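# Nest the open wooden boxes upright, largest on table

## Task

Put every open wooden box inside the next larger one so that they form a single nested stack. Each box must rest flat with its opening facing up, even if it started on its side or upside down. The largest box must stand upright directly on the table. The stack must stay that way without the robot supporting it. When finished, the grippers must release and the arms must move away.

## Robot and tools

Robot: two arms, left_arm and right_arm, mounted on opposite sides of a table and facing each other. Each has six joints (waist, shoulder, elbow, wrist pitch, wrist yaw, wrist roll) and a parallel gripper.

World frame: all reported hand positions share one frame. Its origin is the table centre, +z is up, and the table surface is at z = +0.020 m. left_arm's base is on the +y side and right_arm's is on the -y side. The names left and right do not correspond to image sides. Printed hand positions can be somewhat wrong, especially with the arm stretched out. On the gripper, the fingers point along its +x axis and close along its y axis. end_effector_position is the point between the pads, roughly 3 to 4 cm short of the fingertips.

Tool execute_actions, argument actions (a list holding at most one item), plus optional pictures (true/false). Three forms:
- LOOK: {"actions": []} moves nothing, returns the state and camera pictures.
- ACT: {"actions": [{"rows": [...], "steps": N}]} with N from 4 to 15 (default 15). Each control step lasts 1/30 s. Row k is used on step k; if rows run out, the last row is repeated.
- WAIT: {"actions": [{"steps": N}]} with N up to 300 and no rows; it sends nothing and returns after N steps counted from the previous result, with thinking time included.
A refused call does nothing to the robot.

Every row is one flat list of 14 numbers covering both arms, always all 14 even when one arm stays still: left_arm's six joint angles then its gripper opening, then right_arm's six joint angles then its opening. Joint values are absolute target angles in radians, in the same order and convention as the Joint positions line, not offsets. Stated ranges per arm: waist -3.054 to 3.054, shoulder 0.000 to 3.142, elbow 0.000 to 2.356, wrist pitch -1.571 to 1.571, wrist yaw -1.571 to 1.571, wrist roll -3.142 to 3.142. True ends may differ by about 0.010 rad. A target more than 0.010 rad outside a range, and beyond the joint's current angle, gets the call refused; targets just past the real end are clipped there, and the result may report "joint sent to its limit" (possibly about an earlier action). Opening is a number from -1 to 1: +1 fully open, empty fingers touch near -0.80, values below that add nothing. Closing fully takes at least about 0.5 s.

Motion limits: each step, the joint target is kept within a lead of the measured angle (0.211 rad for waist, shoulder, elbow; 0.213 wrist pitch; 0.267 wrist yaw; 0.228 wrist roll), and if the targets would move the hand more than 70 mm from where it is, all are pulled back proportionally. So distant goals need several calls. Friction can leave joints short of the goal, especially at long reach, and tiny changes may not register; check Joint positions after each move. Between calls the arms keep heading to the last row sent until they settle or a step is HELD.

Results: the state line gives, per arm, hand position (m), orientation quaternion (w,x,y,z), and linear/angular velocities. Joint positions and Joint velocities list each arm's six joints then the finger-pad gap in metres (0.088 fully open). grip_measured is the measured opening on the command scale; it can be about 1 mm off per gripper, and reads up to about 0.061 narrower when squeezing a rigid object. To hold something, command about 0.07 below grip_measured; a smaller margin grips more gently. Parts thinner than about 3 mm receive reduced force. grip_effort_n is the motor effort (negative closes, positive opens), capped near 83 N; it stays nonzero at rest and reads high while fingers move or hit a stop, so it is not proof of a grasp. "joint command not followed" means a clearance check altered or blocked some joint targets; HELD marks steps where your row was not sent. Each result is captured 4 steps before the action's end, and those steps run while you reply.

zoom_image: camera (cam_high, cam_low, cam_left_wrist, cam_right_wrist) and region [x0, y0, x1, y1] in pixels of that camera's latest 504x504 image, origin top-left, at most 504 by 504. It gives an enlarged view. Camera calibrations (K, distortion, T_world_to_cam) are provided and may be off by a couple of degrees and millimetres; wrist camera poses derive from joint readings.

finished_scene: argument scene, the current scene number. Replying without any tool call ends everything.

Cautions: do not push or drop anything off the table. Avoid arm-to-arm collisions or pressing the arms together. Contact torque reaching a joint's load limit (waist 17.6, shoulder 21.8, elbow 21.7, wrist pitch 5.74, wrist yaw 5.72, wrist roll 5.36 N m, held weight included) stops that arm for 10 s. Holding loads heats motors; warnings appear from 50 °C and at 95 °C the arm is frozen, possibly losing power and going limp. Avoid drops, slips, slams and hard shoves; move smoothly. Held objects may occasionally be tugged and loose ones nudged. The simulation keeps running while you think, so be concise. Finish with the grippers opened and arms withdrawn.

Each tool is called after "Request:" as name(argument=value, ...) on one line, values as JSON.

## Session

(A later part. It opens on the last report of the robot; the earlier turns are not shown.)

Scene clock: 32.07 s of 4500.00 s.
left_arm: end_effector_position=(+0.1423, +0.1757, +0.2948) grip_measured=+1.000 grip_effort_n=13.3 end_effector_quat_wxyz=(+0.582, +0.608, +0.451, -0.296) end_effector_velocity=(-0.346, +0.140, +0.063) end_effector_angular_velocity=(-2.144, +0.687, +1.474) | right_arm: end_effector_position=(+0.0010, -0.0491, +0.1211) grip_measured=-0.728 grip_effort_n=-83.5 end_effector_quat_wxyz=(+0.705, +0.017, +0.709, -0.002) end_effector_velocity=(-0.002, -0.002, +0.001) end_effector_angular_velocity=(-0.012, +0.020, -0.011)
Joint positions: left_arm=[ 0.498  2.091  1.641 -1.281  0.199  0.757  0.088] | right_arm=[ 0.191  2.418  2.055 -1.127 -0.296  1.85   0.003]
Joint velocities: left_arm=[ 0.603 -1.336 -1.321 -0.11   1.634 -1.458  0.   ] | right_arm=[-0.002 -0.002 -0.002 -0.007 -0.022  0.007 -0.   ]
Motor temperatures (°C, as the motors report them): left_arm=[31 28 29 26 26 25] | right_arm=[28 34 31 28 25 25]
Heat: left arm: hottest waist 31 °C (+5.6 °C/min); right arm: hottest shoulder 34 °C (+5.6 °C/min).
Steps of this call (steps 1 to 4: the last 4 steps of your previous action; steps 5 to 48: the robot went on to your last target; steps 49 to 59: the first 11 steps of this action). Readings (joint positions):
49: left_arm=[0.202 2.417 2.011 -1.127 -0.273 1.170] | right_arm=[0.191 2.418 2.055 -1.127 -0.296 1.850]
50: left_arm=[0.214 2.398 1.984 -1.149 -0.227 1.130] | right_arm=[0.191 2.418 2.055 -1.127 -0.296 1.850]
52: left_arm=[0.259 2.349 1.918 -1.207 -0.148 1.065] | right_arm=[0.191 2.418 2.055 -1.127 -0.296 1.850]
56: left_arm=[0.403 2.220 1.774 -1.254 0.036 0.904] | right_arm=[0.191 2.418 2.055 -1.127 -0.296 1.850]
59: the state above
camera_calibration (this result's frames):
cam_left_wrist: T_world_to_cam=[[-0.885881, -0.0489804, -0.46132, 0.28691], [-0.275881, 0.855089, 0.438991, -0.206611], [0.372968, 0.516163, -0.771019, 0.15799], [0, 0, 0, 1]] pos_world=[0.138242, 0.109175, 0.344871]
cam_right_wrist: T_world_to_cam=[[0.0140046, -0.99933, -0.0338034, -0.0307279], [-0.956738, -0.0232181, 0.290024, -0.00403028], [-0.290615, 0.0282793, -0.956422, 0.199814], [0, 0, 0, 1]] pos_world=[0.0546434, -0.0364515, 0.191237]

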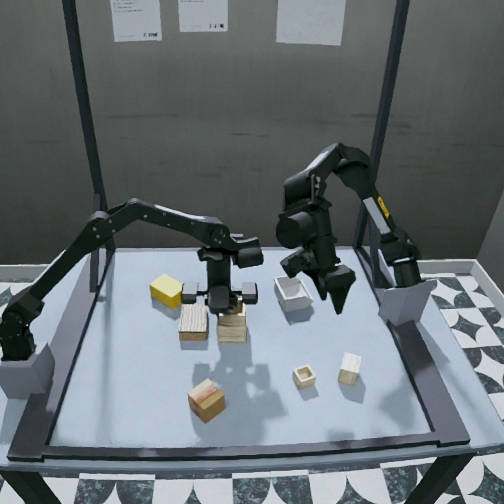

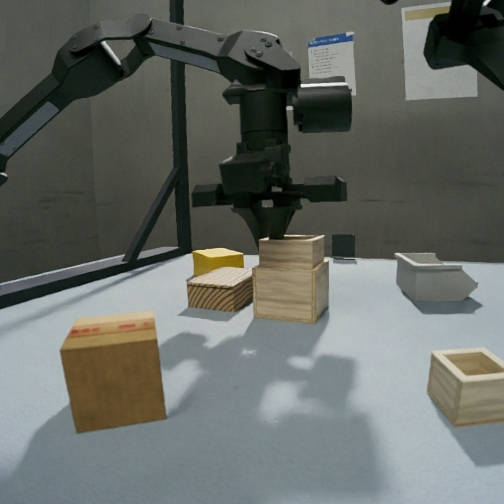

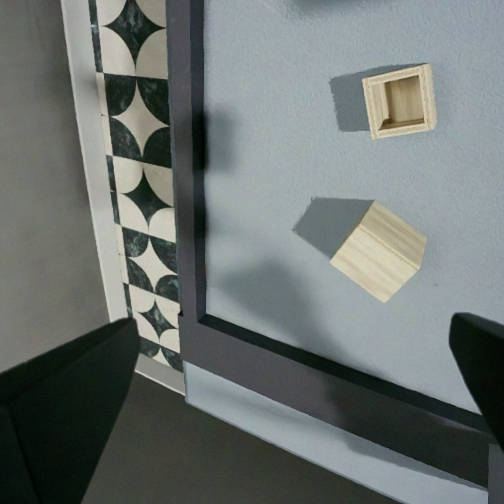

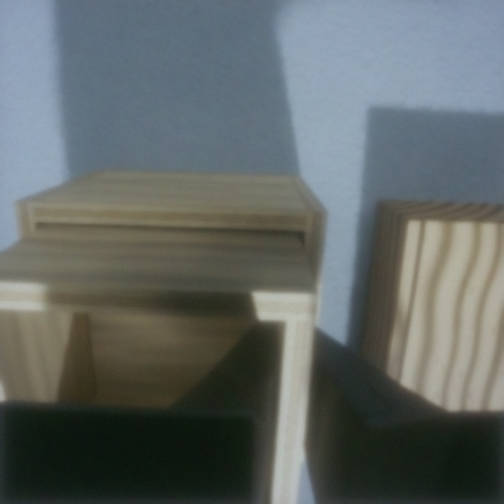

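Request:
execute_actions(actions=[{"rows":[[0.519,1.9,1.4,-1.3,0.622,-1.1,1,0.191,2.42,2.055,-1.127,-0.296,1.85,-0.55]],"steps":10}])

Request:
execute_actions(actions=[{"rows":[[0.519,1.9,1.4,-1.3,0.622,-1.1,1,0.165,2.41,2.21,-1.30,-0.294,1.85,-0.55]],"steps":14}])

Request:
execute_actions(actions=[{"rows":[[0.519,1.9,1.4,-1.3,0.622,-1.1,1,0.15,2.2,2.0,-1.30,-0.294,1.85,-0.55]],"steps":15}], pictures=true)

Scene clock: 32.40 s of 4500.00 s.
left_arm: end_effector_position=(+0.0683, +0.1716, +0.2722) grip_measured=+1.000 grip_effort_n=13.3 end_effector_quat_wxyz=(+0.684, +0.326, +0.572, -0.313) end_effector_velocity=(-0.031, +0.002, -0.031) end_effector_angular_velocity=(-0.378, +0.332, +1.483) | right_arm: end_effector_position=(+0.0008, -0.0485, +0.1219) grip_measured=-0.644 grip_effort_n=21.2 end_effector_quat_wxyz=(+0.704, +0.018, +0.710, -0.001) end_effector_velocity=(+0.005, -0.000, +0.002) end_effector_angular_velocity=(-0.005, +0.006, -0.021)
Joint positions: left_arm=[ 0.511  1.922  1.421 -1.298  0.581  0.271  0.088] | right_arm=[ 0.19   2.416  2.055 -1.125 -0.297  1.85   0.007]
Joint velocities: left_arm=[ 0.012 -0.017 -0.154  0.007  0.271 -1.458  0.   ] | right_arm=[-0.012 -0.002 -0.002 -0.007 -0.007  0.007  0.029]
Motor temperatures (°C, as the motors report them): left_arm=[31 28 29 26 26 25] | right_arm=[28 34 31 28 25 25]
Heat: left arm: hottest waist 31 °C (+5.6 °C/min); right arm: hottest shoulder 34 °C (+5.6 °C/min).
Steps of this call (steps 1 to 4: the last 4 steps of your previous action; steps 5 to 10: the first 6 steps of this action). Readings (joint positions):
5: left_arm=[0.515 1.937 1.472 -1.298 0.476 0.514] | right_arm=[0.191 2.418 2.055 -1.127 -0.296 1.850]
6: left_arm=[0.512 1.929 1.457 -1.298 0.511 0.466] | right_arm=[0.191 2.417 2.055 -1.127 -0.296 1.850]
8: left_arm=[0.510 1.923 1.435 -1.298 0.556 0.369] | right_arm=[0.191 2.416 2.055 -1.127 -0.297 1.850]
10: the state above

Scene clock: 32.87 s of 4500.00 s.
left_arm: end_effector_position=(+0.0630, +0.1703, +0.2718) grip_measured=+1.000 grip_effort_n=13.3 end_effector_quat_wxyz=(+0.747, +0.068, +0.651, -0.114) end_effector_velocity=(-0.005, +0.003, -0.002) end_effector_angular_velocity=(-0.176, +0.143, +1.454) | right_arm: end_effector_position=(+0.0013, -0.0472, +0.1617) grip_measured=-0.556 grip_effort_n=19.3 end_effector_quat_wxyz=(+0.705, +0.026, +0.709, -0.012) end_effector_velocity=(+0.007, -0.009, +0.017) end_effector_angular_velocity=(-0.041, -0.018, -0.009)
Joint positions: left_arm=[ 0.514  1.911  1.406 -1.298  0.617 -0.41   0.088] | right_arm=[ 0.165  2.41   2.195 -1.284 -0.297  1.85   0.012]
Joint velocities: left_arm=[-0.002 -0.002 -0.007 -0.022  0.007 -1.458  0.   ] | right_arm=[-0.017 -0.002  0.056 -0.11   0.007 -0.022  0.001]
Motor temperatures (°C, as the motors report them): left_arm=[31 28 29 26 26 25] | right_arm=[28 34 31 28 25 25]
Heat: left arm: hottest waist 31 °C (+5.5 °C/min); right arm: hottest shoulder 34 °C (+5.5 °C/min).
Steps of this call (steps 1 to 4: the last 4 steps of your previous action; steps 5 to 14: the first 10 steps of this action). Readings (joint positions):
5: left_arm=[0.513 1.915 1.410 -1.298 0.609 0.028] | right_arm=[0.189 2.416 2.068 -1.140 -0.297 1.850]
6: left_arm=[0.514 1.913 1.409 -1.298 0.611 -0.020] | right_arm=[0.187 2.419 2.094 -1.185 -0.297 1.850]
8: left_arm=[0.514 1.911 1.408 -1.298 0.614 -0.117] | right_arm=[0.180 2.419 2.130 -1.236 -0.297 1.850]
12: left_arm=[0.514 1.911 1.406 -1.298 0.616 -0.312] | right_arm=[0.167 2.411 2.187 -1.274 -0.297 1.850]
14: the state above

Scene clock: 33.37 s of 4500.00 s.
left_arm: end_effector_position=(+0.0629, +0.1705, +0.2718) grip_measured=+1.000 grip_effort_n=12.8 end_effector_quat_wxyz=(-0.730, +0.170, -0.655, -0.095) end_effector_velocity=(-0.001, +0.002, -0.002) end_effector_angular_velocity=(-0.039, +0.039, +0.419) | right_arm: end_effector_position=(+0.0001, -0.0805, +0.2101) grip_measured=-0.553 grip_effort_n=19.8 end_effector_quat_wxyz=(+0.703, +0.038, +0.710, -0.005) end_effector_velocity=(+0.009, -0.027, -0.011) end_effector_angular_velocity=(-0.092, +0.002, -0.012)
Joint positions: left_arm=[ 0.514  1.911  1.406 -1.299  0.618 -1.045  0.088] | right_arm=[ 0.151  2.206  2.032 -1.301 -0.297  1.85   0.012]
Joint velocities: left_arm=[-0.002  0.002 -0.002 -0.007 -0.007 -0.418  0.   ] | right_arm=[-0.007 -0.042 -0.115 -0.022 -0.022 -0.022 -0.   ]
Motor temperatures (°C, as the motors report them): left_arm=[31 29 29 26 26 25] | right_arm=[28 34 31 28 25 25]
Heat: left arm: hottest waist 31 °C (+5.4 °C/min); right arm: hottest shoulder 34 °C (+5.4 °C/min).
Steps of this call (steps 1 to 4: the last 4 steps of your previous action; steps 5 to 15: the first 11 steps of this action). Readings (joint positions):
5: left_arm=[0.514 1.911 1.406 -1.298 0.618 -0.653] | right_arm=[0.164 2.395 2.183 -1.286 -0.297 1.850]
6: left_arm=[0.514 1.911 1.406 -1.298 0.618 -0.702] | right_arm=[0.163 2.367 2.141 -1.286 -0.297 1.850]
8: left_arm=[0.514 1.911 1.406 -1.299 0.618 -0.799] | right_arm=[0.159 2.307 2.079 -1.307 -0.297 1.850]
12: left_arm=[0.514 1.911 1.406 -1.299 0.618 -0.980] | right_arm=[0.152 2.225 2.043 -1.301 -0.297 1.850]
15: the state above
camera_calibration (this result's frames):
cam_left_wrist: T_world_to_cam=[[0.336067, -0.937355, 0.0917843, 0.130008], [-0.9204, -0.306181, 0.243139, 0.0777999], [-0.199805, -0.166189, -0.965639, 0.377756], [0, 0, 0, 1]] pos_world=[0.103393, 0.208463, 0.333927]
cam_right_wrist: T_world_to_cam=[[-0.0195698, -0.998028, -0.0596478, -0.0535067], [-0.95589, 0.00118904, 0.293723, -0.0302349], [-0.293072, 0.0627648, -0.954028, 0.28781], [0, 0, 0, 1]] pos_world=[0.0544007, -0.0714295, 0.280268]

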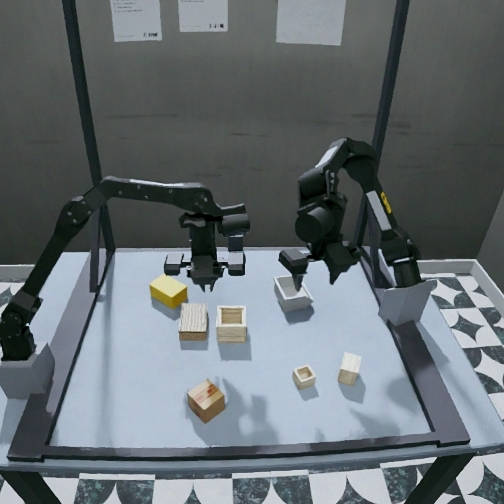

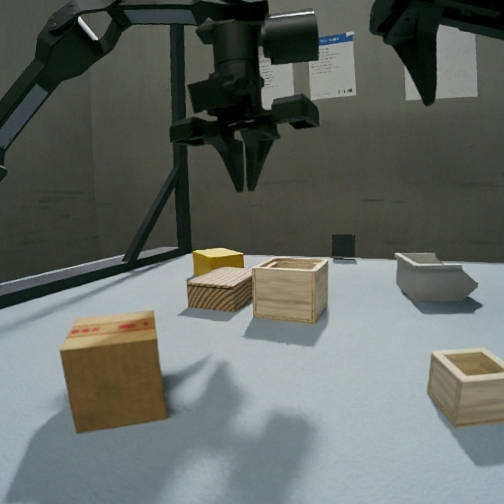

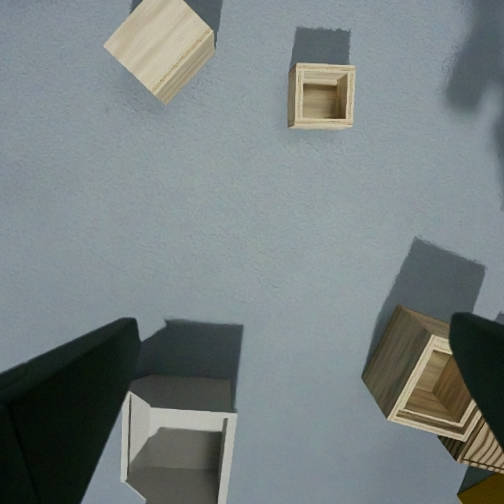

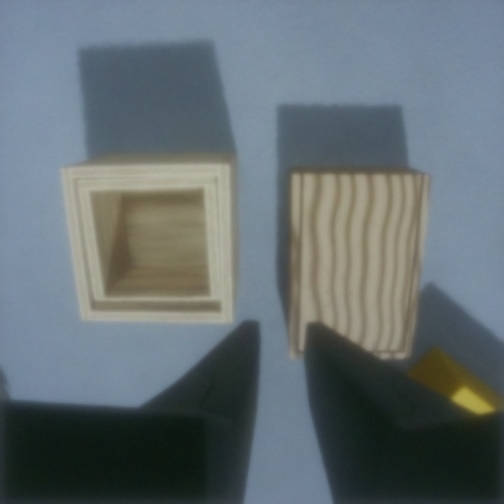

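Request:
execute_actions(actions=[{"rows":[[0.591,2.195,1.153,-0.984,0.592,-0.1,1,0.1,1.6,1.3,-1.0,-0.294,0.3,-0.3]],"steps":15}])

Request:
execute_actions(actions=[{"steps":22}], pictures=true)

Scene clock: 34.23 s of 4500.00 s.
left_arm: end_effector_position=(+0.1287, +0.2340, +0.1838) grip_measured=+1.000 grip_effort_n=12.8 end_effector_quat_wxyz=(-0.709, +0.073, -0.698, -0.064) end_effector_velocity=(+0.035, +0.125, -0.141) end_effector_angular_velocity=(+0.177, +0.270, -1.106) | right_arm: end_effector_position=(+0.0137, -0.1273, +0.2687) grip_measured=-0.318 grip_effort_n=19.3 end_effector_quat_wxyz=(+0.684, -0.059, +0.672, +0.276) end_effector_velocity=(+0.011, -0.298, +0.116) end_effector_angular_velocity=(+0.320, -0.392, +1.459)
Joint positions: left_arm=[ 0.581  2.159  1.183 -1.03   0.596 -0.695  0.088] | right_arm=[ 0.099  1.763  1.566 -1.02  -0.296  1.331  0.023]
Joint velocities: left_arm=[ 0.081  0.383 -0.33   0.271 -0.037  1.414  0.   ] | right_arm=[-0.007 -1.346 -1.248  0.154 -0.007 -1.458  0.005]
Motor temperatures (°C, as the motors report them): left_arm=[31 29 30 26 26 25] | right_arm=[28 35 31 28 25 25]
Heat: left arm: hottest waist 31 °C (+5.3 °C/min); right arm: hottest shoulder 35 °C (+7.0 °C/min).
Steps of this call (steps 1 to 4: the last 4 steps of your previous action; steps 5 to 15: the robot went on to your last target; steps 16 to 26: the first 11 steps of this action). Readings (joint positions):
16: left_arm=[0.516 1.918 1.395 -1.288 0.619 -1.084] | right_arm=[0.150 2.190 1.996 -1.277 -0.297 1.824]
17: left_arm=[0.521 1.926 1.375 -1.256 0.620 -1.052] | right_arm=[0.145 2.158 1.945 -1.220 -0.297 1.770]
19: left_arm=[0.537 1.967 1.330 -1.198 0.617 -0.993] | right_arm=[0.128 2.082 1.853 -1.140 -0.297 1.674]
23: left_arm=[0.567 2.095 1.231 -1.081 0.604 -0.841] | right_arm=[0.100 1.901 1.689 -1.046 -0.296 1.478]
26: the state above

Scene clock: 34.97 s of 4500.00 s.
left_arm: end_effector_position=(+0.1347, +0.2407, +0.1738) grip_measured=+1.000 grip_effort_n=12.8 end_effector_quat_wxyz=(+0.700, +0.132, +0.689, -0.138) end_effector_velocity=(+0.000, +0.002, +0.001) end_effector_angular_velocity=(+0.022, -0.008, -0.022) | right_arm: end_effector_position=(+0.0287, -0.1826, +0.2473) grip_measured=-0.303 grip_effort_n=19.3 end_effector_quat_wxyz=(+0.571, -0.392, +0.485, +0.534) end_effector_velocity=(+0.000, -0.001, -0.002) end_effector_angular_velocity=(+0.012, -0.075, +0.403)
Joint positions: left_arm=[ 0.587  2.185  1.159 -0.986  0.596 -0.107  0.088] | right_arm=[ 0.099  1.608  1.316 -1.002 -0.296  0.354  0.024]
Joint velocities: left_arm=[-0.002 -0.002  0.002 -0.007 -0.022  0.022  0.   ] | right_arm=[-0.007 -0.002 -0.012  0.007 -0.022 -0.418 -0.   ]
Motor temperatures (°C, as the motors report them): left_arm=[31 29 30 26 26 25] | right_arm=[28 35 31 28 25 25]
Heat: left arm: hottest waist 31 °C (+5.1 °C/min); right arm: hottest shoulder 35 °C (+6.9 °C/min).
Kept back: nothing.
Steps of this call (steps 1 to 4: the last 4 steps of your previous action; steps 5 to 22: the robot went on to your last target). Readings (joint positions):
1: left_arm=[0.583 2.169 1.174 -1.020 0.596 -0.646] | right_arm=[0.099 1.722 1.524 -1.017 -0.296 1.282]
2: left_arm=[0.584 2.175 1.169 -1.012 0.596 -0.597] | right_arm=[0.099 1.685 1.484 -1.014 -0.296 1.233]
4: left_arm=[0.585 2.178 1.165 -1.000 0.596 -0.499] | right_arm=[0.099 1.637 1.417 -1.010 -0.296 1.136]
8: left_arm=[0.586 2.181 1.163 -0.990 0.596 -0.304] | right_arm=[0.099 1.623 1.343 -1.006 -0.296 0.940]
22: the state above
camera_calibration (this result's frames):
cam_left_wrist: T_world_to_cam=[[-0.403414, -0.914733, -0.0228127, 0.294789], [-0.871713, 0.376623, 0.313482, 0.00603989], [-0.27816, 0.146349, -0.94932, 0.241677], [0, 0, 0, 1]] pos_world=[0.191412, 0.232009, 0.234261]
cam_right_wrist: T_world_to_cam=[[0.994068, -0.0801174, -0.0735494, -0.0107011], [-0.075738, -0.995289, 0.0605207, -0.163289], [-0.0780517, -0.0545912, -0.995454, 0.320713], [0, 0, 0, 1]] pos_world=[0.0233027, -0.145869, 0.32835]

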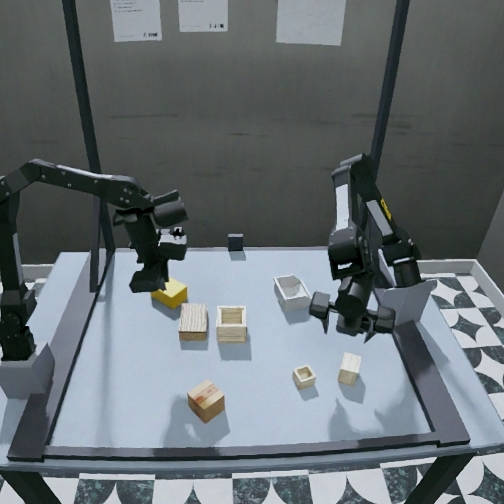

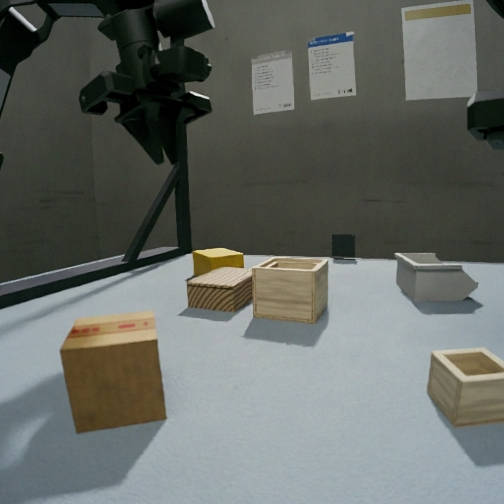

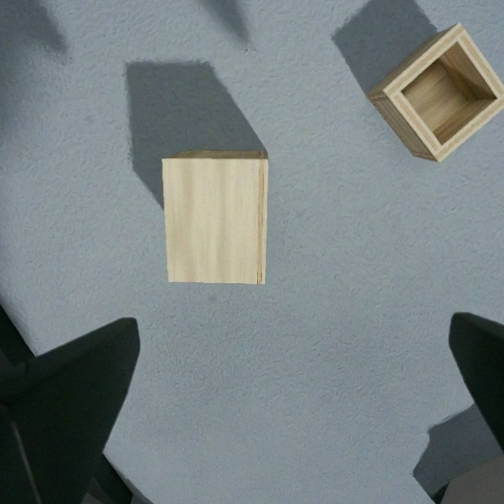

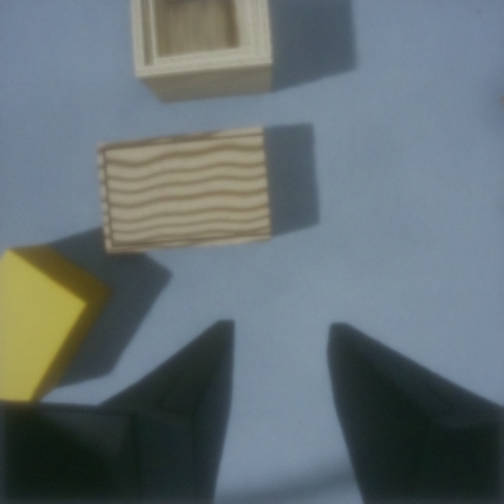

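Request:
execute_actions(actions=[{"rows":[[0.448,2.17,1.29,-1.10,0.645,-0.25,1,0.1,1.6,1.3,-1.0,-0.294,0.3,-0.3]],"steps":15}], pictures=true)

Scene clock: 35.80 s of 4500.00 s.
left_arm: end_effector_position=(+0.1069, +0.1961, +0.1720) grip_measured=+1.000 grip_effort_n=12.8 end_effector_quat_wxyz=(+0.684, +0.138, +0.707, -0.120) end_effector_velocity=(-0.010, +0.004, +0.004) end_effector_angular_velocity=(+0.039, +0.033, +0.115) | right_arm: end_effector_position=(+0.0288, -0.1828, +0.2471) grip_measured=-0.303 grip_effort_n=19.3 end_effector_quat_wxyz=(+0.561, -0.407, +0.471, +0.546) end_effector_velocity=(+0.002, -0.001, +0.001) end_effector_angular_velocity=(+0.001, -0.012, +0.017)
Joint positions: left_arm=[ 0.448  2.177  1.276 -1.092  0.638 -0.239  0.088] | right_arm=[ 0.099  1.608  1.315 -1.002 -0.296  0.302  0.024]
Joint velocities: left_arm=[-0.002 -0.002  0.017 -0.081 -0.007 -0.081  0.   ] | right_arm=[-0.002 -0.002  0.002 -0.007  0.007 -0.022 -0.   ]
Motor temperatures (°C, as the motors report them): left_arm=[31 29 30 26 26 25] | right_arm=[28 35 31 28 25 25]
Heat: left arm: hottest waist 31 °C (+5.0 °C/min); right arm: hottest shoulder 35 °C (+6.7 °C/min).
Steps of this call (steps 1 to 14: the robot went on to your last target; steps 15 to 25: the first 11 steps of this action). Readings (joint positions):
15: left_arm=[0.583 2.186 1.168 -0.996 0.595 -0.117] | right_arm=[0.099 1.608 1.315 -1.002 -0.296 0.303]
16: left_arm=[0.567 2.186 1.187 -1.026 0.599 -0.150] | right_arm=[0.099 1.608 1.315 -1.002 -0.296 0.303]
18: left_arm=[0.514 2.185 1.227 -1.054 0.620 -0.190] | right_arm=[0.099 1.608 1.315 -1.002 -0.296 0.302]
22: left_arm=[0.452 2.177 1.272 -1.083 0.638 -0.227] | right_arm=[0.099 1.608 1.315 -1.002 -0.296 0.302]
25: the state above
camera_calibration (this result's frames):
cam_left_wrist: T_world_to_cam=[[-0.388101, -0.920446, -0.0464508, 0.246233], [-0.864535, 0.346138, 0.364374, -0.00438324], [-0.319308, 0.181572, -0.930094, 0.232927], [0, 0, 0, 1]] pos_world=[0.166149, 0.185868, 0.229679]
cam_right_wrist: T_world_to_cam=[[0.99763, -0.030365, -0.0617464, -0.00474675], [-0.0267474, -0.997924, 0.0585937, -0.164846], [-0.0633974, -0.0568033, -0.99637, 0.319892], [0, 0, 0, 1]] pos_world=[0.0206066, -0.146477, 0.328097]

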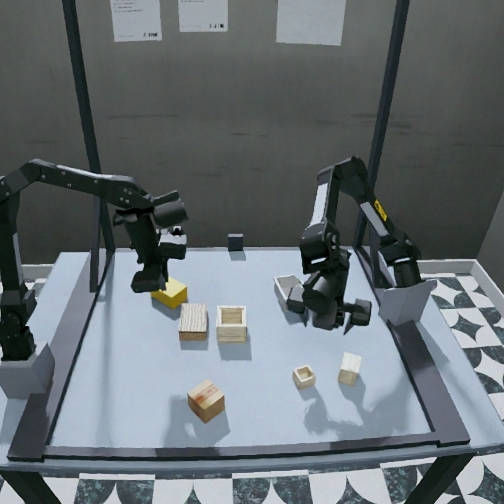

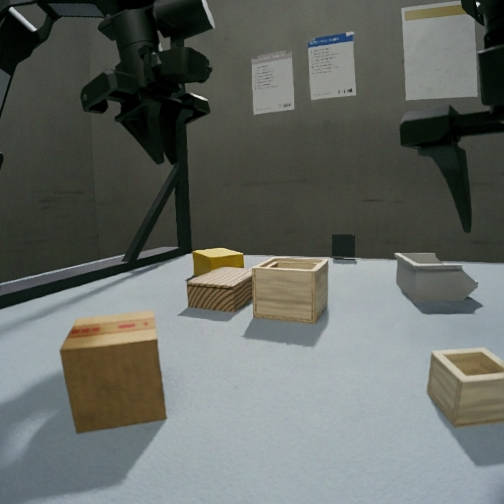

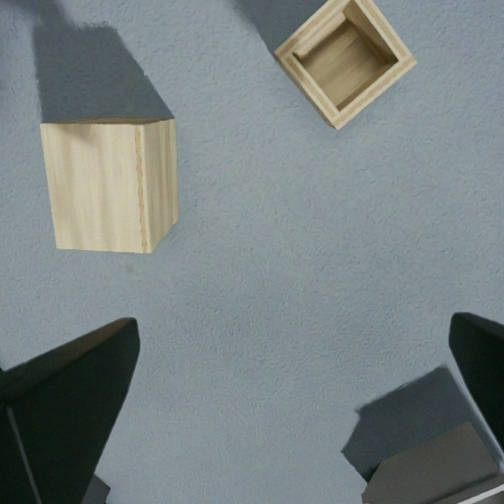

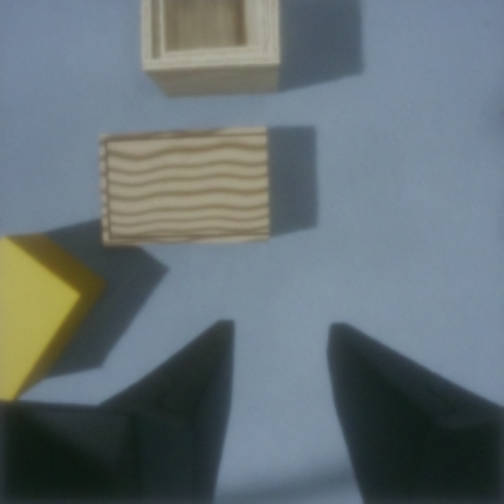

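Request:
execute_actions(actions=[{"rows":[[0.657,2.305,1.175,-1.0,0.562,-1.6,1,0.1,1.6,1.3,-1.0,-0.294,0.3,-0.3]],"steps":15}])

Request:
execute_actions(actions=[{"steps":18}], pictures=true)

Scene clock: 37.57 s of 4500.00 s.
left_arm: end_effector_position=(+0.1523, +0.2658, +0.1644) grip_measured=+1.000 grip_effort_n=12.8 end_effector_quat_wxyz=(-0.683, +0.117, -0.710, -0.127) end_effector_velocity=(+0.006, -0.007, -0.003) end_effector_angular_velocity=(+0.045, -0.044, +1.402) | right_arm: end_effector_position=(+0.0288, -0.1828, +0.2471) grip_measured=-0.303 grip_effort_n=19.8 end_effector_quat_wxyz=(+0.561, -0.407, +0.471, +0.546) end_effector_velocity=(+0.000, -0.006, -0.004) end_effector_angular_velocity=(-0.031, -0.003, +0.016)
Joint positions: left_arm=[ 0.651  2.293  1.184 -1.009  0.57  -0.733  0.088] | right_arm=[ 0.099  1.608  1.315 -1.002 -0.296  0.302  0.024]
Joint velocities: left_arm=[-0.017 -0.002 -0.002  0.051  0.007 -1.443  0.   ] | right_arm=[ 0.002  0.002 -0.007 -0.022 -0.007 -0.022 -0.   ]
Motor temperatures (°C, as the motors report them): left_arm=[31 29 30 26 26 25] | right_arm=[28 35 31 28 25 25]
Heat: left arm: hottest waist 31 °C (+4.8 °C/min); right arm: hottest shoulder 35 °C (+6.4 °C/min).
Steps of this call (steps 1 to 4: the last 4 steps of your previous action; steps 5 to 15: the robot went on to your last target; steps 16 to 42: nothing new was sent; steps 43 to 53: the first 11 steps of this action). Readings (joint positions):
43: left_arm=[0.452 2.182 1.277 -1.093 0.641 -0.266] | right_arm=[0.099 1.608 1.315 -1.002 -0.296 0.302]
44: left_arm=[0.469 2.190 1.267 -1.074 0.636 -0.306] | right_arm=[0.099 1.608 1.315 -1.002 -0.296 0.302]
46: left_arm=[0.532 2.221 1.242 -1.045 0.609 -0.391] | right_arm=[0.099 1.608 1.315 -1.002 -0.296 0.302]
50: left_arm=[0.640 2.285 1.193 -1.019 0.572 -0.588] | right_arm=[0.099 1.608 1.315 -1.002 -0.296 0.302]
53: the state above

Scene clock: 38.17 s of 4500.00 s.
left_arm: end_effector_position=(+0.1533, +0.2670, +0.1635) grip_measured=+1.000 grip_effort_n=12.3 end_effector_quat_wxyz=(-0.584, +0.374, -0.603, -0.394) end_effector_velocity=(-0.002, +0.001, -0.000) end_effector_angular_velocity=(+0.030, -0.001, +0.507) | right_arm: end_effector_position=(+0.0288, -0.1828, +0.2471) grip_measured=-0.303 grip_effort_n=18.8 end_effector_quat_wxyz=(+0.561, -0.407, +0.471, +0.546) end_effector_velocity=(-0.001, +0.004, -0.000) end_effector_angular_velocity=(+0.016, +0.008, +0.012)
Joint positions: left_arm=[ 0.653  2.295  1.181 -1.002  0.566 -1.536  0.088] | right_arm=[ 0.099  1.608  1.315 -1.002 -0.296  0.302  0.024]
Joint velocities: left_arm=[-0.002 -0.002 -0.002 -0.007 -0.007 -0.505  0.   ] | right_arm=[-0.002  0.002 -0.002  0.022 -0.007 -0.007 -0.   ]
Motor temperatures (°C, as the motors report them): left_arm=[31 29 30 26 26 25] | right_arm=[28 35 31 28 25 25]
Heat: left arm: hottest waist 31 °C (+4.7 °C/min); right arm: hottest shoulder 35 °C (+6.3 °C/min).
Kept back: nothing.
Steps of this call (steps 1 to 4: the last 4 steps of your previous action; steps 5 to 18: the robot went on to your last target). Readings (joint positions):
1: left_arm=[0.651 2.293 1.184 -1.007 0.570 -0.782] | right_arm=[0.099 1.608 1.315 -1.002 -0.296 0.302]
2: left_arm=[0.651 2.293 1.184 -1.005 0.570 -0.831] | right_arm=[0.099 1.608 1.315 -1.002 -0.296 0.302]
4: left_arm=[0.651 2.294 1.183 -1.004 0.568 -0.928] | right_arm=[0.099 1.608 1.315 -1.002 -0.296 0.302]
8: left_arm=[0.651 2.295 1.181 -1.003 0.567 -1.123] | right_arm=[0.099 1.608 1.315 -1.002 -0.296 0.302]
18: the state above
camera_calibration (this result's frames):
cam_left_wrist: T_world_to_cam=[[0.89737, -0.436269, -0.0663074, 0.00603346], [-0.391548, -0.856497, 0.336307, 0.267515], [-0.203513, -0.275829, -0.939415, 0.332873], [0, 0, 0, 1]] pos_world=[0.167075, 0.323574, 0.223139]
cam_right_wrist: T_world_to_cam=[[0.99763, -0.030365, -0.0617464, -0.00474675], [-0.0267474, -0.997924, 0.0585937, -0.164846], [-0.0633974, -0.0568033, -0.99637, 0.319892], [0, 0, 0, 1]] pos_world=[0.0206066, -0.146477, 0.328097]

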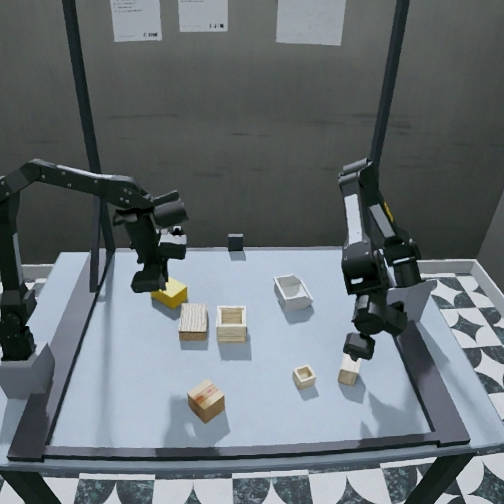

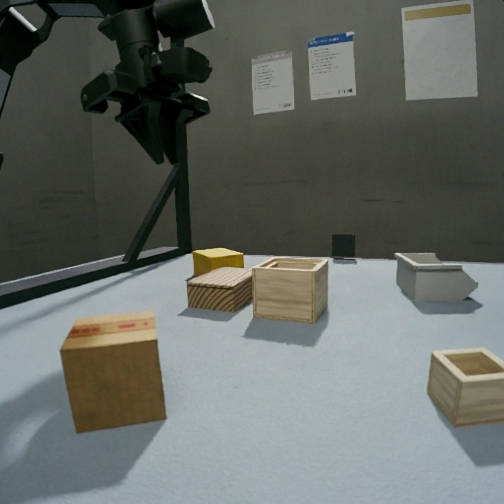

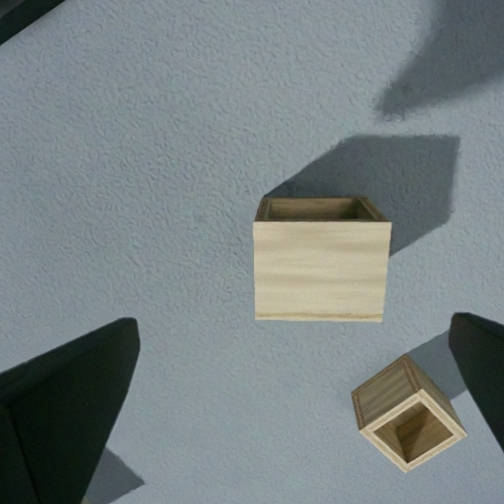

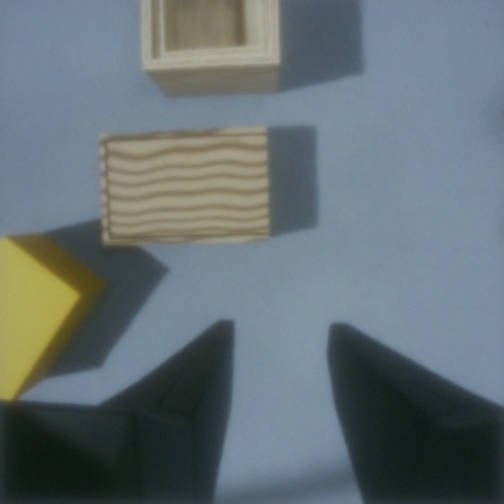

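Request:
execute_actions(actions=[], pictures=true)

Scene clock: 39.00 s of 4500.00 s.
left_arm: end_effector_position=(+0.1534, +0.2670, +0.1635) grip_measured=+1.000 grip_effort_n=12.8 end_effector_quat_wxyz=(-0.573, +0.392, -0.590, -0.412) end_effector_velocity=(-0.003, +0.001, -0.001) end_effector_angular_velocity=(+0.014, +0.005, -0.009) | right_arm: end_effector_position=(+0.0288, -0.1828, +0.2471) grip_measured=-0.303 grip_effort_n=19.3 end_effector_quat_wxyz=(+0.561, -0.407, +0.471, +0.546) end_effector_velocity=(-0.002, -0.001, -0.001) end_effector_angular_velocity=(-0.001, +0.020, +0.011)
Joint positions: left_arm=[ 0.653  2.295  1.181 -1.002  0.566 -1.597  0.088] | right_arm=[ 0.099  1.608  1.315 -1.002 -0.296  0.302  0.024]
Joint velocities: left_arm=[-0.007 -0.002 -0.002 -0.007 -0.007  0.007  0.   ] | right_arm=[-0.002 -0.002 -0.007  0.007 -0.022 -0.007 -0.   ]
Motor temperatures (°C, as the motors report them): left_arm=[31 29 30 26 26 25] | right_arm=[28 35 31 28 25 25]
Heat: left arm: hottest waist 31 °C (+4.6 °C/min); right arm: hottest shoulder 35 °C (+6.2 °C/min).
Kept back: nothing.
Steps of this call (steps 1 to 25: the robot went on to your last target). Readings (joint positions):
1: left_arm=[0.653 2.295 1.181 -1.002 0.566 -1.551] | right_arm=[0.099 1.608 1.315 -1.002 -0.296 0.302]
2: left_arm=[0.653 2.295 1.181 -1.002 0.566 -1.562] | right_arm=[0.099 1.608 1.315 -1.002 -0.296 0.302]
4: left_arm=[0.653 2.295 1.181 -1.002 0.566 -1.577] | right_arm=[0.099 1.608 1.315 -1.002 -0.296 0.302]
8: left_arm=[0.653 2.295 1.181 -1.002 0.566 -1.590] | right_arm=[0.099 1.608 1.315 -1.002 -0.296 0.302]
25: the state above
camera_calibration (this result's frames):
cam_left_wrist: T_world_to_cam=[[0.922125, -0.381156, -0.066376, -0.0125402], [-0.339402, -0.879297, 0.334132, 0.265963], [-0.18572, -0.285583, -0.940186, 0.332877], [0, 0, 0, 1]] pos_world=[0.163654, 0.324145, 0.223268]
cam_right_wrist: T_world_to_cam=[[0.99763, -0.030365, -0.0617464, -0.00474675], [-0.0267474, -0.997924, 0.0585937, -0.164846], [-0.0633974, -0.0568033, -0.99637, 0.319892], [0, 0, 0, 1]] pos_world=[0.0206066, -0.146477, 0.328097]

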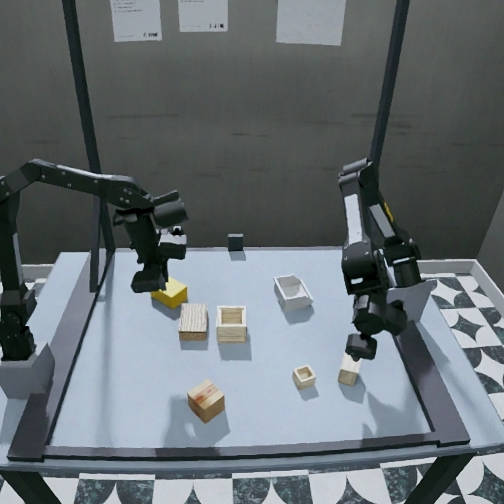

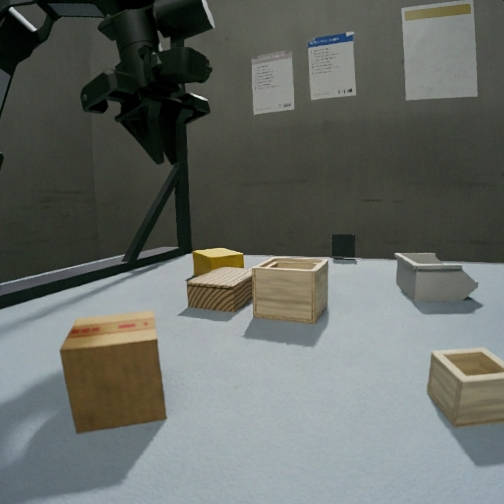

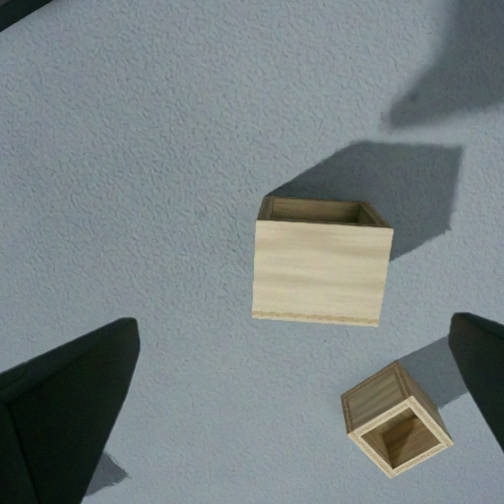

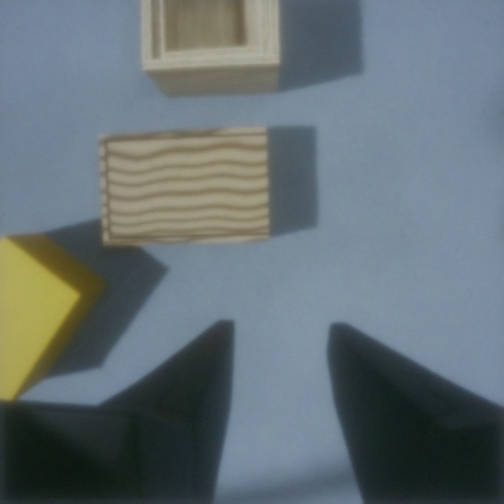

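Request:
execute_actions(actions=[{"rows":[[0.6,2.36,1.1,-0.82,0.6,-1.7,1,0.1,1.6,1.3,-1.0,-0.294,0.3,-0.3]],"steps":15}])

Request:
execute_actions(actions=[{"rows":[[0.516,2.414,1.03,-0.646,0.624,-1.76,1,0.1,1.6,1.3,-1.0,-0.294,0.3,-0.3]],"steps":15}], pictures=true)

Scene clock: 39.57 s of 4500.00 s.
left_arm: end_effector_position=(+0.1591, +0.2688, +0.1270) grip_measured=+1.000 grip_effort_n=12.8 end_effector_quat_wxyz=(-0.567, +0.405, -0.582, -0.419) end_effector_velocity=(+0.012, -0.010, -0.001) end_effector_angular_velocity=(-0.047, -0.050, +0.006) | right_arm: end_effector_position=(+0.0288, -0.1828, +0.2471) grip_measured=-0.303 grip_effort_n=19.3 end_effector_quat_wxyz=(+0.561, -0.407, +0.471, +0.546) end_effector_velocity=(+0.001, -0.005, -0.001) end_effector_angular_velocity=(-0.022, +0.006, -0.014)
Joint positions: left_arm=[ 0.601  2.35   1.108 -0.832  0.594 -1.691  0.088] | right_arm=[ 0.099  1.608  1.315 -1.002 -0.296  0.302  0.024]
Joint velocities: left_arm=[-0.002 -0.002 -0.002  0.081  0.022 -0.051  0.   ] | right_arm=[-0.002 -0.002 -0.002 -0.022 -0.007  0.007 -0.   ]
Motor temperatures (°C, as the motors report them): left_arm=[31 29 30 26 26 25] | right_arm=[28 35 31 28 25 25]
Heat: left arm: hottest waist 31 °C (+4.5 °C/min); right arm: hottest shoulder 35 °C (+6.1 °C/min).
Steps of this call (steps 1 to 6: the robot went on to your last target; steps 7 to 17: the first 11 steps of this action). Readings (joint positions):
7: left_arm=[0.651 2.299 1.173 -0.986 0.567 -1.609] | right_arm=[0.099 1.608 1.315 -1.002 -0.296 0.302]
8: left_arm=[0.646 2.303 1.160 -0.940 0.572 -1.631] | right_arm=[0.099 1.608 1.315 -1.002 -0.296 0.302]
10: left_arm=[0.627 2.324 1.140 -0.887 0.582 -1.658] | right_arm=[0.099 1.608 1.315 -1.002 -0.296 0.302]
14: left_arm=[0.603 2.350 1.110 -0.847 0.591 -1.684] | right_arm=[0.099 1.608 1.315 -1.002 -0.296 0.302]
17: the state above

Scene clock: 40.07 s of 4500.00 s.
left_arm: end_effector_position=(+0.1569, +0.2684, +0.0874) grip_measured=+1.000 grip_effort_n=12.3 end_effector_quat_wxyz=(-0.577, +0.395, -0.584, -0.413) end_effector_velocity=(+0.012, -0.013, -0.002) end_effector_angular_velocity=(-0.055, -0.053, -0.038) | right_arm: end_effector_position=(+0.0288, -0.1828, +0.2471) grip_measured=-0.303 grip_effort_n=18.8 end_effector_quat_wxyz=(+0.561, -0.407, +0.471, +0.546) end_effector_velocity=(+0.001, -0.005, -0.001) end_effector_angular_velocity=(-0.020, -0.012, +0.001)
Joint positions: left_arm=[ 0.518  2.404  1.037 -0.657  0.619 -1.753  0.088] | right_arm=[ 0.099  1.608  1.315 -1.002 -0.296  0.302  0.024]
Joint velocities: left_arm=[-0.007 -0.002 -0.002  0.095  0.022 -0.022  0.   ] | right_arm=[ 0.002 -0.002 -0.002 -0.022  0.007 -0.007 -0.   ]
Motor temperatures (°C, as the motors report them): left_arm=[31 29 30 26 26 25] | right_arm=[28 35 31 28 25 25]
Heat: left arm: hottest waist 31 °C (+4.5 °C/min); right arm: hottest shoulder 35 °C (+6.0 °C/min).
Steps of this call (steps 1 to 4: the last 4 steps of your previous action; steps 5 to 15: the first 11 steps of this action). Readings (joint positions):
5: left_arm=[0.599 2.354 1.099 -0.809 0.597 -1.704] | right_arm=[0.099 1.608 1.315 -1.002 -0.296 0.302]
6: left_arm=[0.589 2.359 1.086 -0.763 0.603 -1.716] | right_arm=[0.099 1.608 1.315 -1.002 -0.296 0.302]
8: left_arm=[0.556 2.378 1.069 -0.712 0.611 -1.733] | right_arm=[0.099 1.608 1.315 -1.002 -0.296 0.302]
12: left_arm=[0.519 2.403 1.039 -0.673 0.617 -1.749] | right_arm=[0.099 1.608 1.315 -1.002 -0.296 0.302]
15: the state above
camera_calibration (this result's frames):
cam_left_wrist: T_world_to_cam=[[0.925426, -0.374822, -0.0556353, -0.0234717], [-0.338468, -0.883668, 0.323374, 0.295854], [-0.170371, -0.280428, -0.944634, 0.259003], [0, 0, 0, 1]] pos_world=[0.165985, 0.325271, 0.147685]
cam_right_wrist: T_world_to_cam=[[0.99763, -0.030365, -0.0617464, -0.00474675], [-0.0267474, -0.997924, 0.0585937, -0.164846], [-0.0633974, -0.0568033, -0.99637, 0.319892], [0, 0, 0, 1]] pos_world=[0.0206066, -0.146477, 0.328097]

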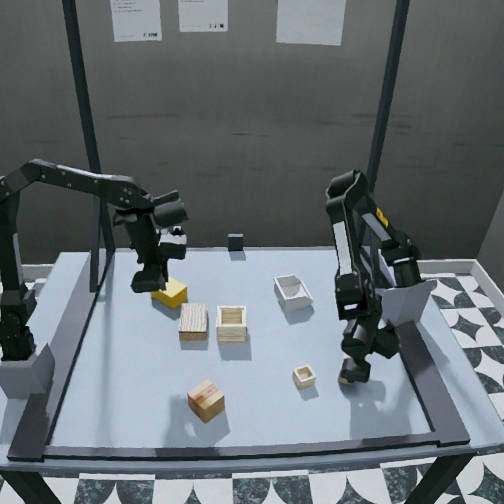

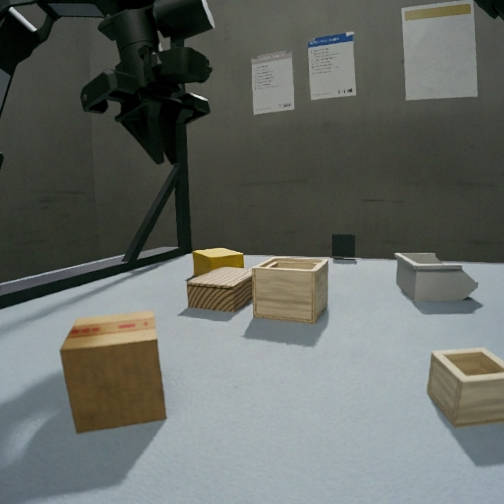

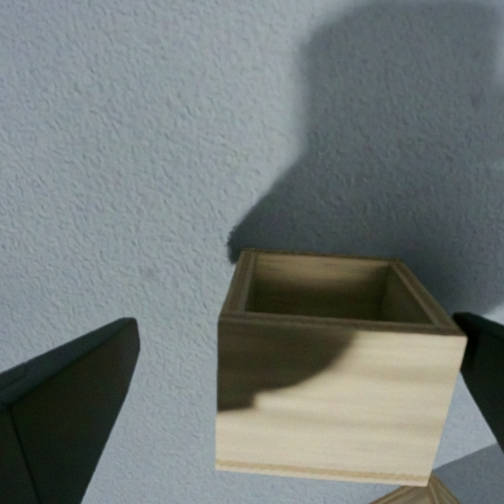

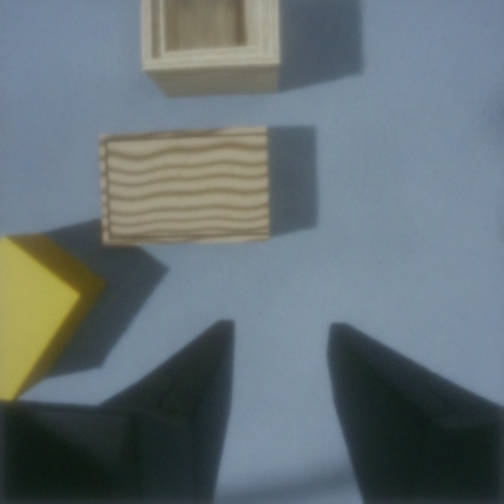

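Request:
execute_actions(actions=[{"rows":[[0.53,2.34,1.04,-0.72,0.624,-1.76,1,0.1,1.6,1.3,-1.0,-0.294,0.3,-0.3]],"steps":10}])

Request:
execute_actions(actions=[{"rows":[[0.54,2.34,1.09,-0.77,0.624,-1.76,1,0.1,1.6,1.3,-1.0,-0.294,0.3,-0.3]],"steps":15}], pictures=true)

Scene clock: 40.57 s of 4500.00 s.
left_arm: end_effector_position=(+0.1504, +0.2662, +0.0968) grip_measured=+1.000 grip_effort_n=12.3 end_effector_quat_wxyz=(-0.572, +0.398, -0.583, -0.418) end_effector_velocity=(-0.018, -0.024, +0.054) end_effector_angular_velocity=(-0.055, -0.049, -0.022) | right_arm: end_effector_position=(+0.0288, -0.1828, +0.2471) grip_measured=-0.303 grip_effort_n=19.3 end_effector_quat_wxyz=(+0.561, -0.407, +0.471, +0.546) end_effector_velocity=(+0.002, -0.004, +0.002) end_effector_angular_velocity=(-0.009, -0.010, -0.001)
Joint positions: left_arm=[ 0.523  2.368  1.036 -0.7    0.62  -1.757  0.088] | right_arm=[ 0.099  1.608  1.315 -1.002 -0.296  0.302  0.024]
Joint velocities: left_arm=[ 0.032 -0.203  0.002 -0.139  0.007  0.007  0.   ] | right_arm=[-0.002 -0.007  0.002 -0.022  0.007 -0.007 -0.   ]
Motor temperatures (°C, as the motors report them): left_arm=[31 29 30 26 26 25] | right_arm=[28 35 31 28 25 25]
Heat: left arm: hottest waist 31 °C (+4.4 °C/min); right arm: hottest shoulder 35 °C (+5.9 °C/min).
Steps of this call (steps 1 to 4: the last 4 steps of your previous action; steps 5 to 9: the robot went on to your last target; steps 10 to 15: the first 6 steps of this action). Readings (joint positions):
10: left_arm=[0.517 2.402 1.036 -0.652 0.620 -1.757] | right_arm=[0.099 1.608 1.315 -1.002 -0.296 0.302]
11: left_arm=[0.518 2.398 1.036 -0.667 0.620 -1.757] | right_arm=[0.099 1.608 1.315 -1.002 -0.296 0.302]
13: left_arm=[0.520 2.383 1.035 -0.694 0.620 -1.757] | right_arm=[0.099 1.608 1.315 -1.002 -0.296 0.302]
15: the state above

Scene clock: 41.07 s of 4500.00 s.
left_arm: end_effector_position=(+0.1519, +0.2582, +0.1106) grip_measured=+1.000 grip_effort_n=12.3 end_effector_quat_wxyz=(-0.569, +0.403, -0.582, -0.419) end_effector_velocity=(-0.008, +0.006, +0.001) end_effector_angular_velocity=(+0.026, +0.032, +0.038) | right_arm: end_effector_position=(+0.0288, -0.1828, +0.2471) grip_measured=-0.303 grip_effort_n=18.8 end_effector_quat_wxyz=(+0.561, -0.407, +0.471, +0.546) end_effector_velocity=(+0.000, -0.002, -0.000) end_effector_angular_velocity=(-0.007, +0.004, +0.004)
Joint positions: left_arm=[ 0.535  2.351  1.081 -0.765  0.621 -1.758  0.088] | right_arm=[ 0.099  1.608  1.315 -1.002 -0.296  0.302  0.024]
Joint velocities: left_arm=[ 0.002 -0.002 -0.002 -0.051 -0.007 -0.007  0.   ] | right_arm=[-0.002 -0.002 -0.002 -0.007 -0.007 -0.007 -0.   ]
Motor temperatures (°C, as the motors report them): left_arm=[31 29 30 26 26 25] | right_arm=[28 35 31 28 25 25]
Heat: left arm: hottest waist 31 °C (+4.4 °C/min); right arm: hottest shoulder 35 °C (+5.8 °C/min).
Steps of this call (steps 1 to 4: the last 4 steps of your previous action; steps 5 to 15: the first 11 steps of this action). Readings (joint positions):
5: left_arm=[0.526 2.355 1.039 -0.720 0.621 -1.757] | right_arm=[0.099 1.608 1.315 -1.002 -0.296 0.302]
6: left_arm=[0.527 2.355 1.047 -0.735 0.621 -1.758] | right_arm=[0.099 1.608 1.315 -1.002 -0.296 0.302]
8: left_arm=[0.530 2.355 1.061 -0.748 0.621 -1.758] | right_arm=[0.099 1.608 1.315 -1.002 -0.296 0.302]
12: left_arm=[0.535 2.351 1.079 -0.760 0.621 -1.758] | right_arm=[0.099 1.608 1.315 -1.002 -0.296 0.302]
15: the state above
camera_calibration (this result's frames):
cam_left_wrist: T_world_to_cam=[[0.93394, -0.352876, -0.0568787, -0.0282242], [-0.315742, -0.889081, 0.331425, 0.274629], [-0.167522, -0.291572, -0.941766, 0.279276], [0, 0, 0, 1]] pos_world=[0.159857, 0.315637, 0.170388]
cam_right_wrist: T_world_to_cam=[[0.99763, -0.030365, -0.0617464, -0.00474675], [-0.0267474, -0.997924, 0.0585937, -0.164846], [-0.0633974, -0.0568033, -0.99637, 0.319892], [0, 0, 0, 1]] pos_world=[0.0206066, -0.146477, 0.328097]

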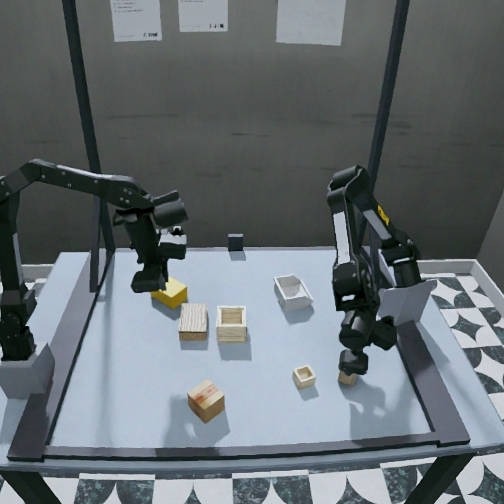

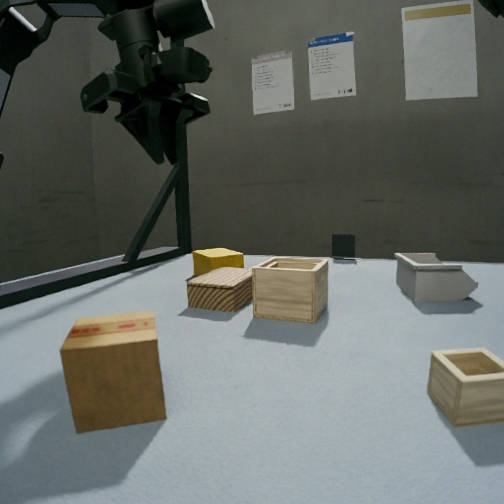

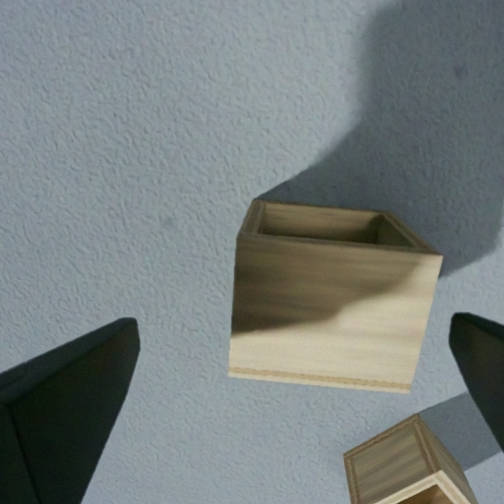

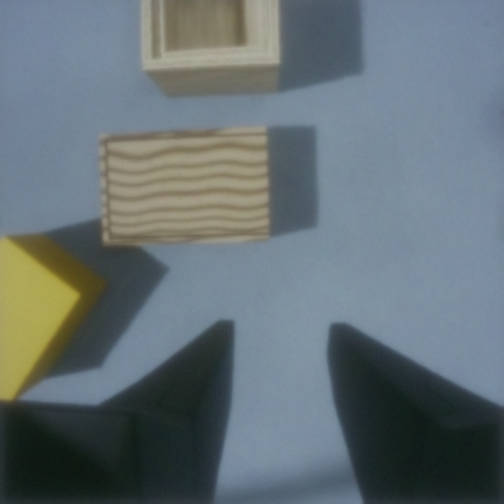

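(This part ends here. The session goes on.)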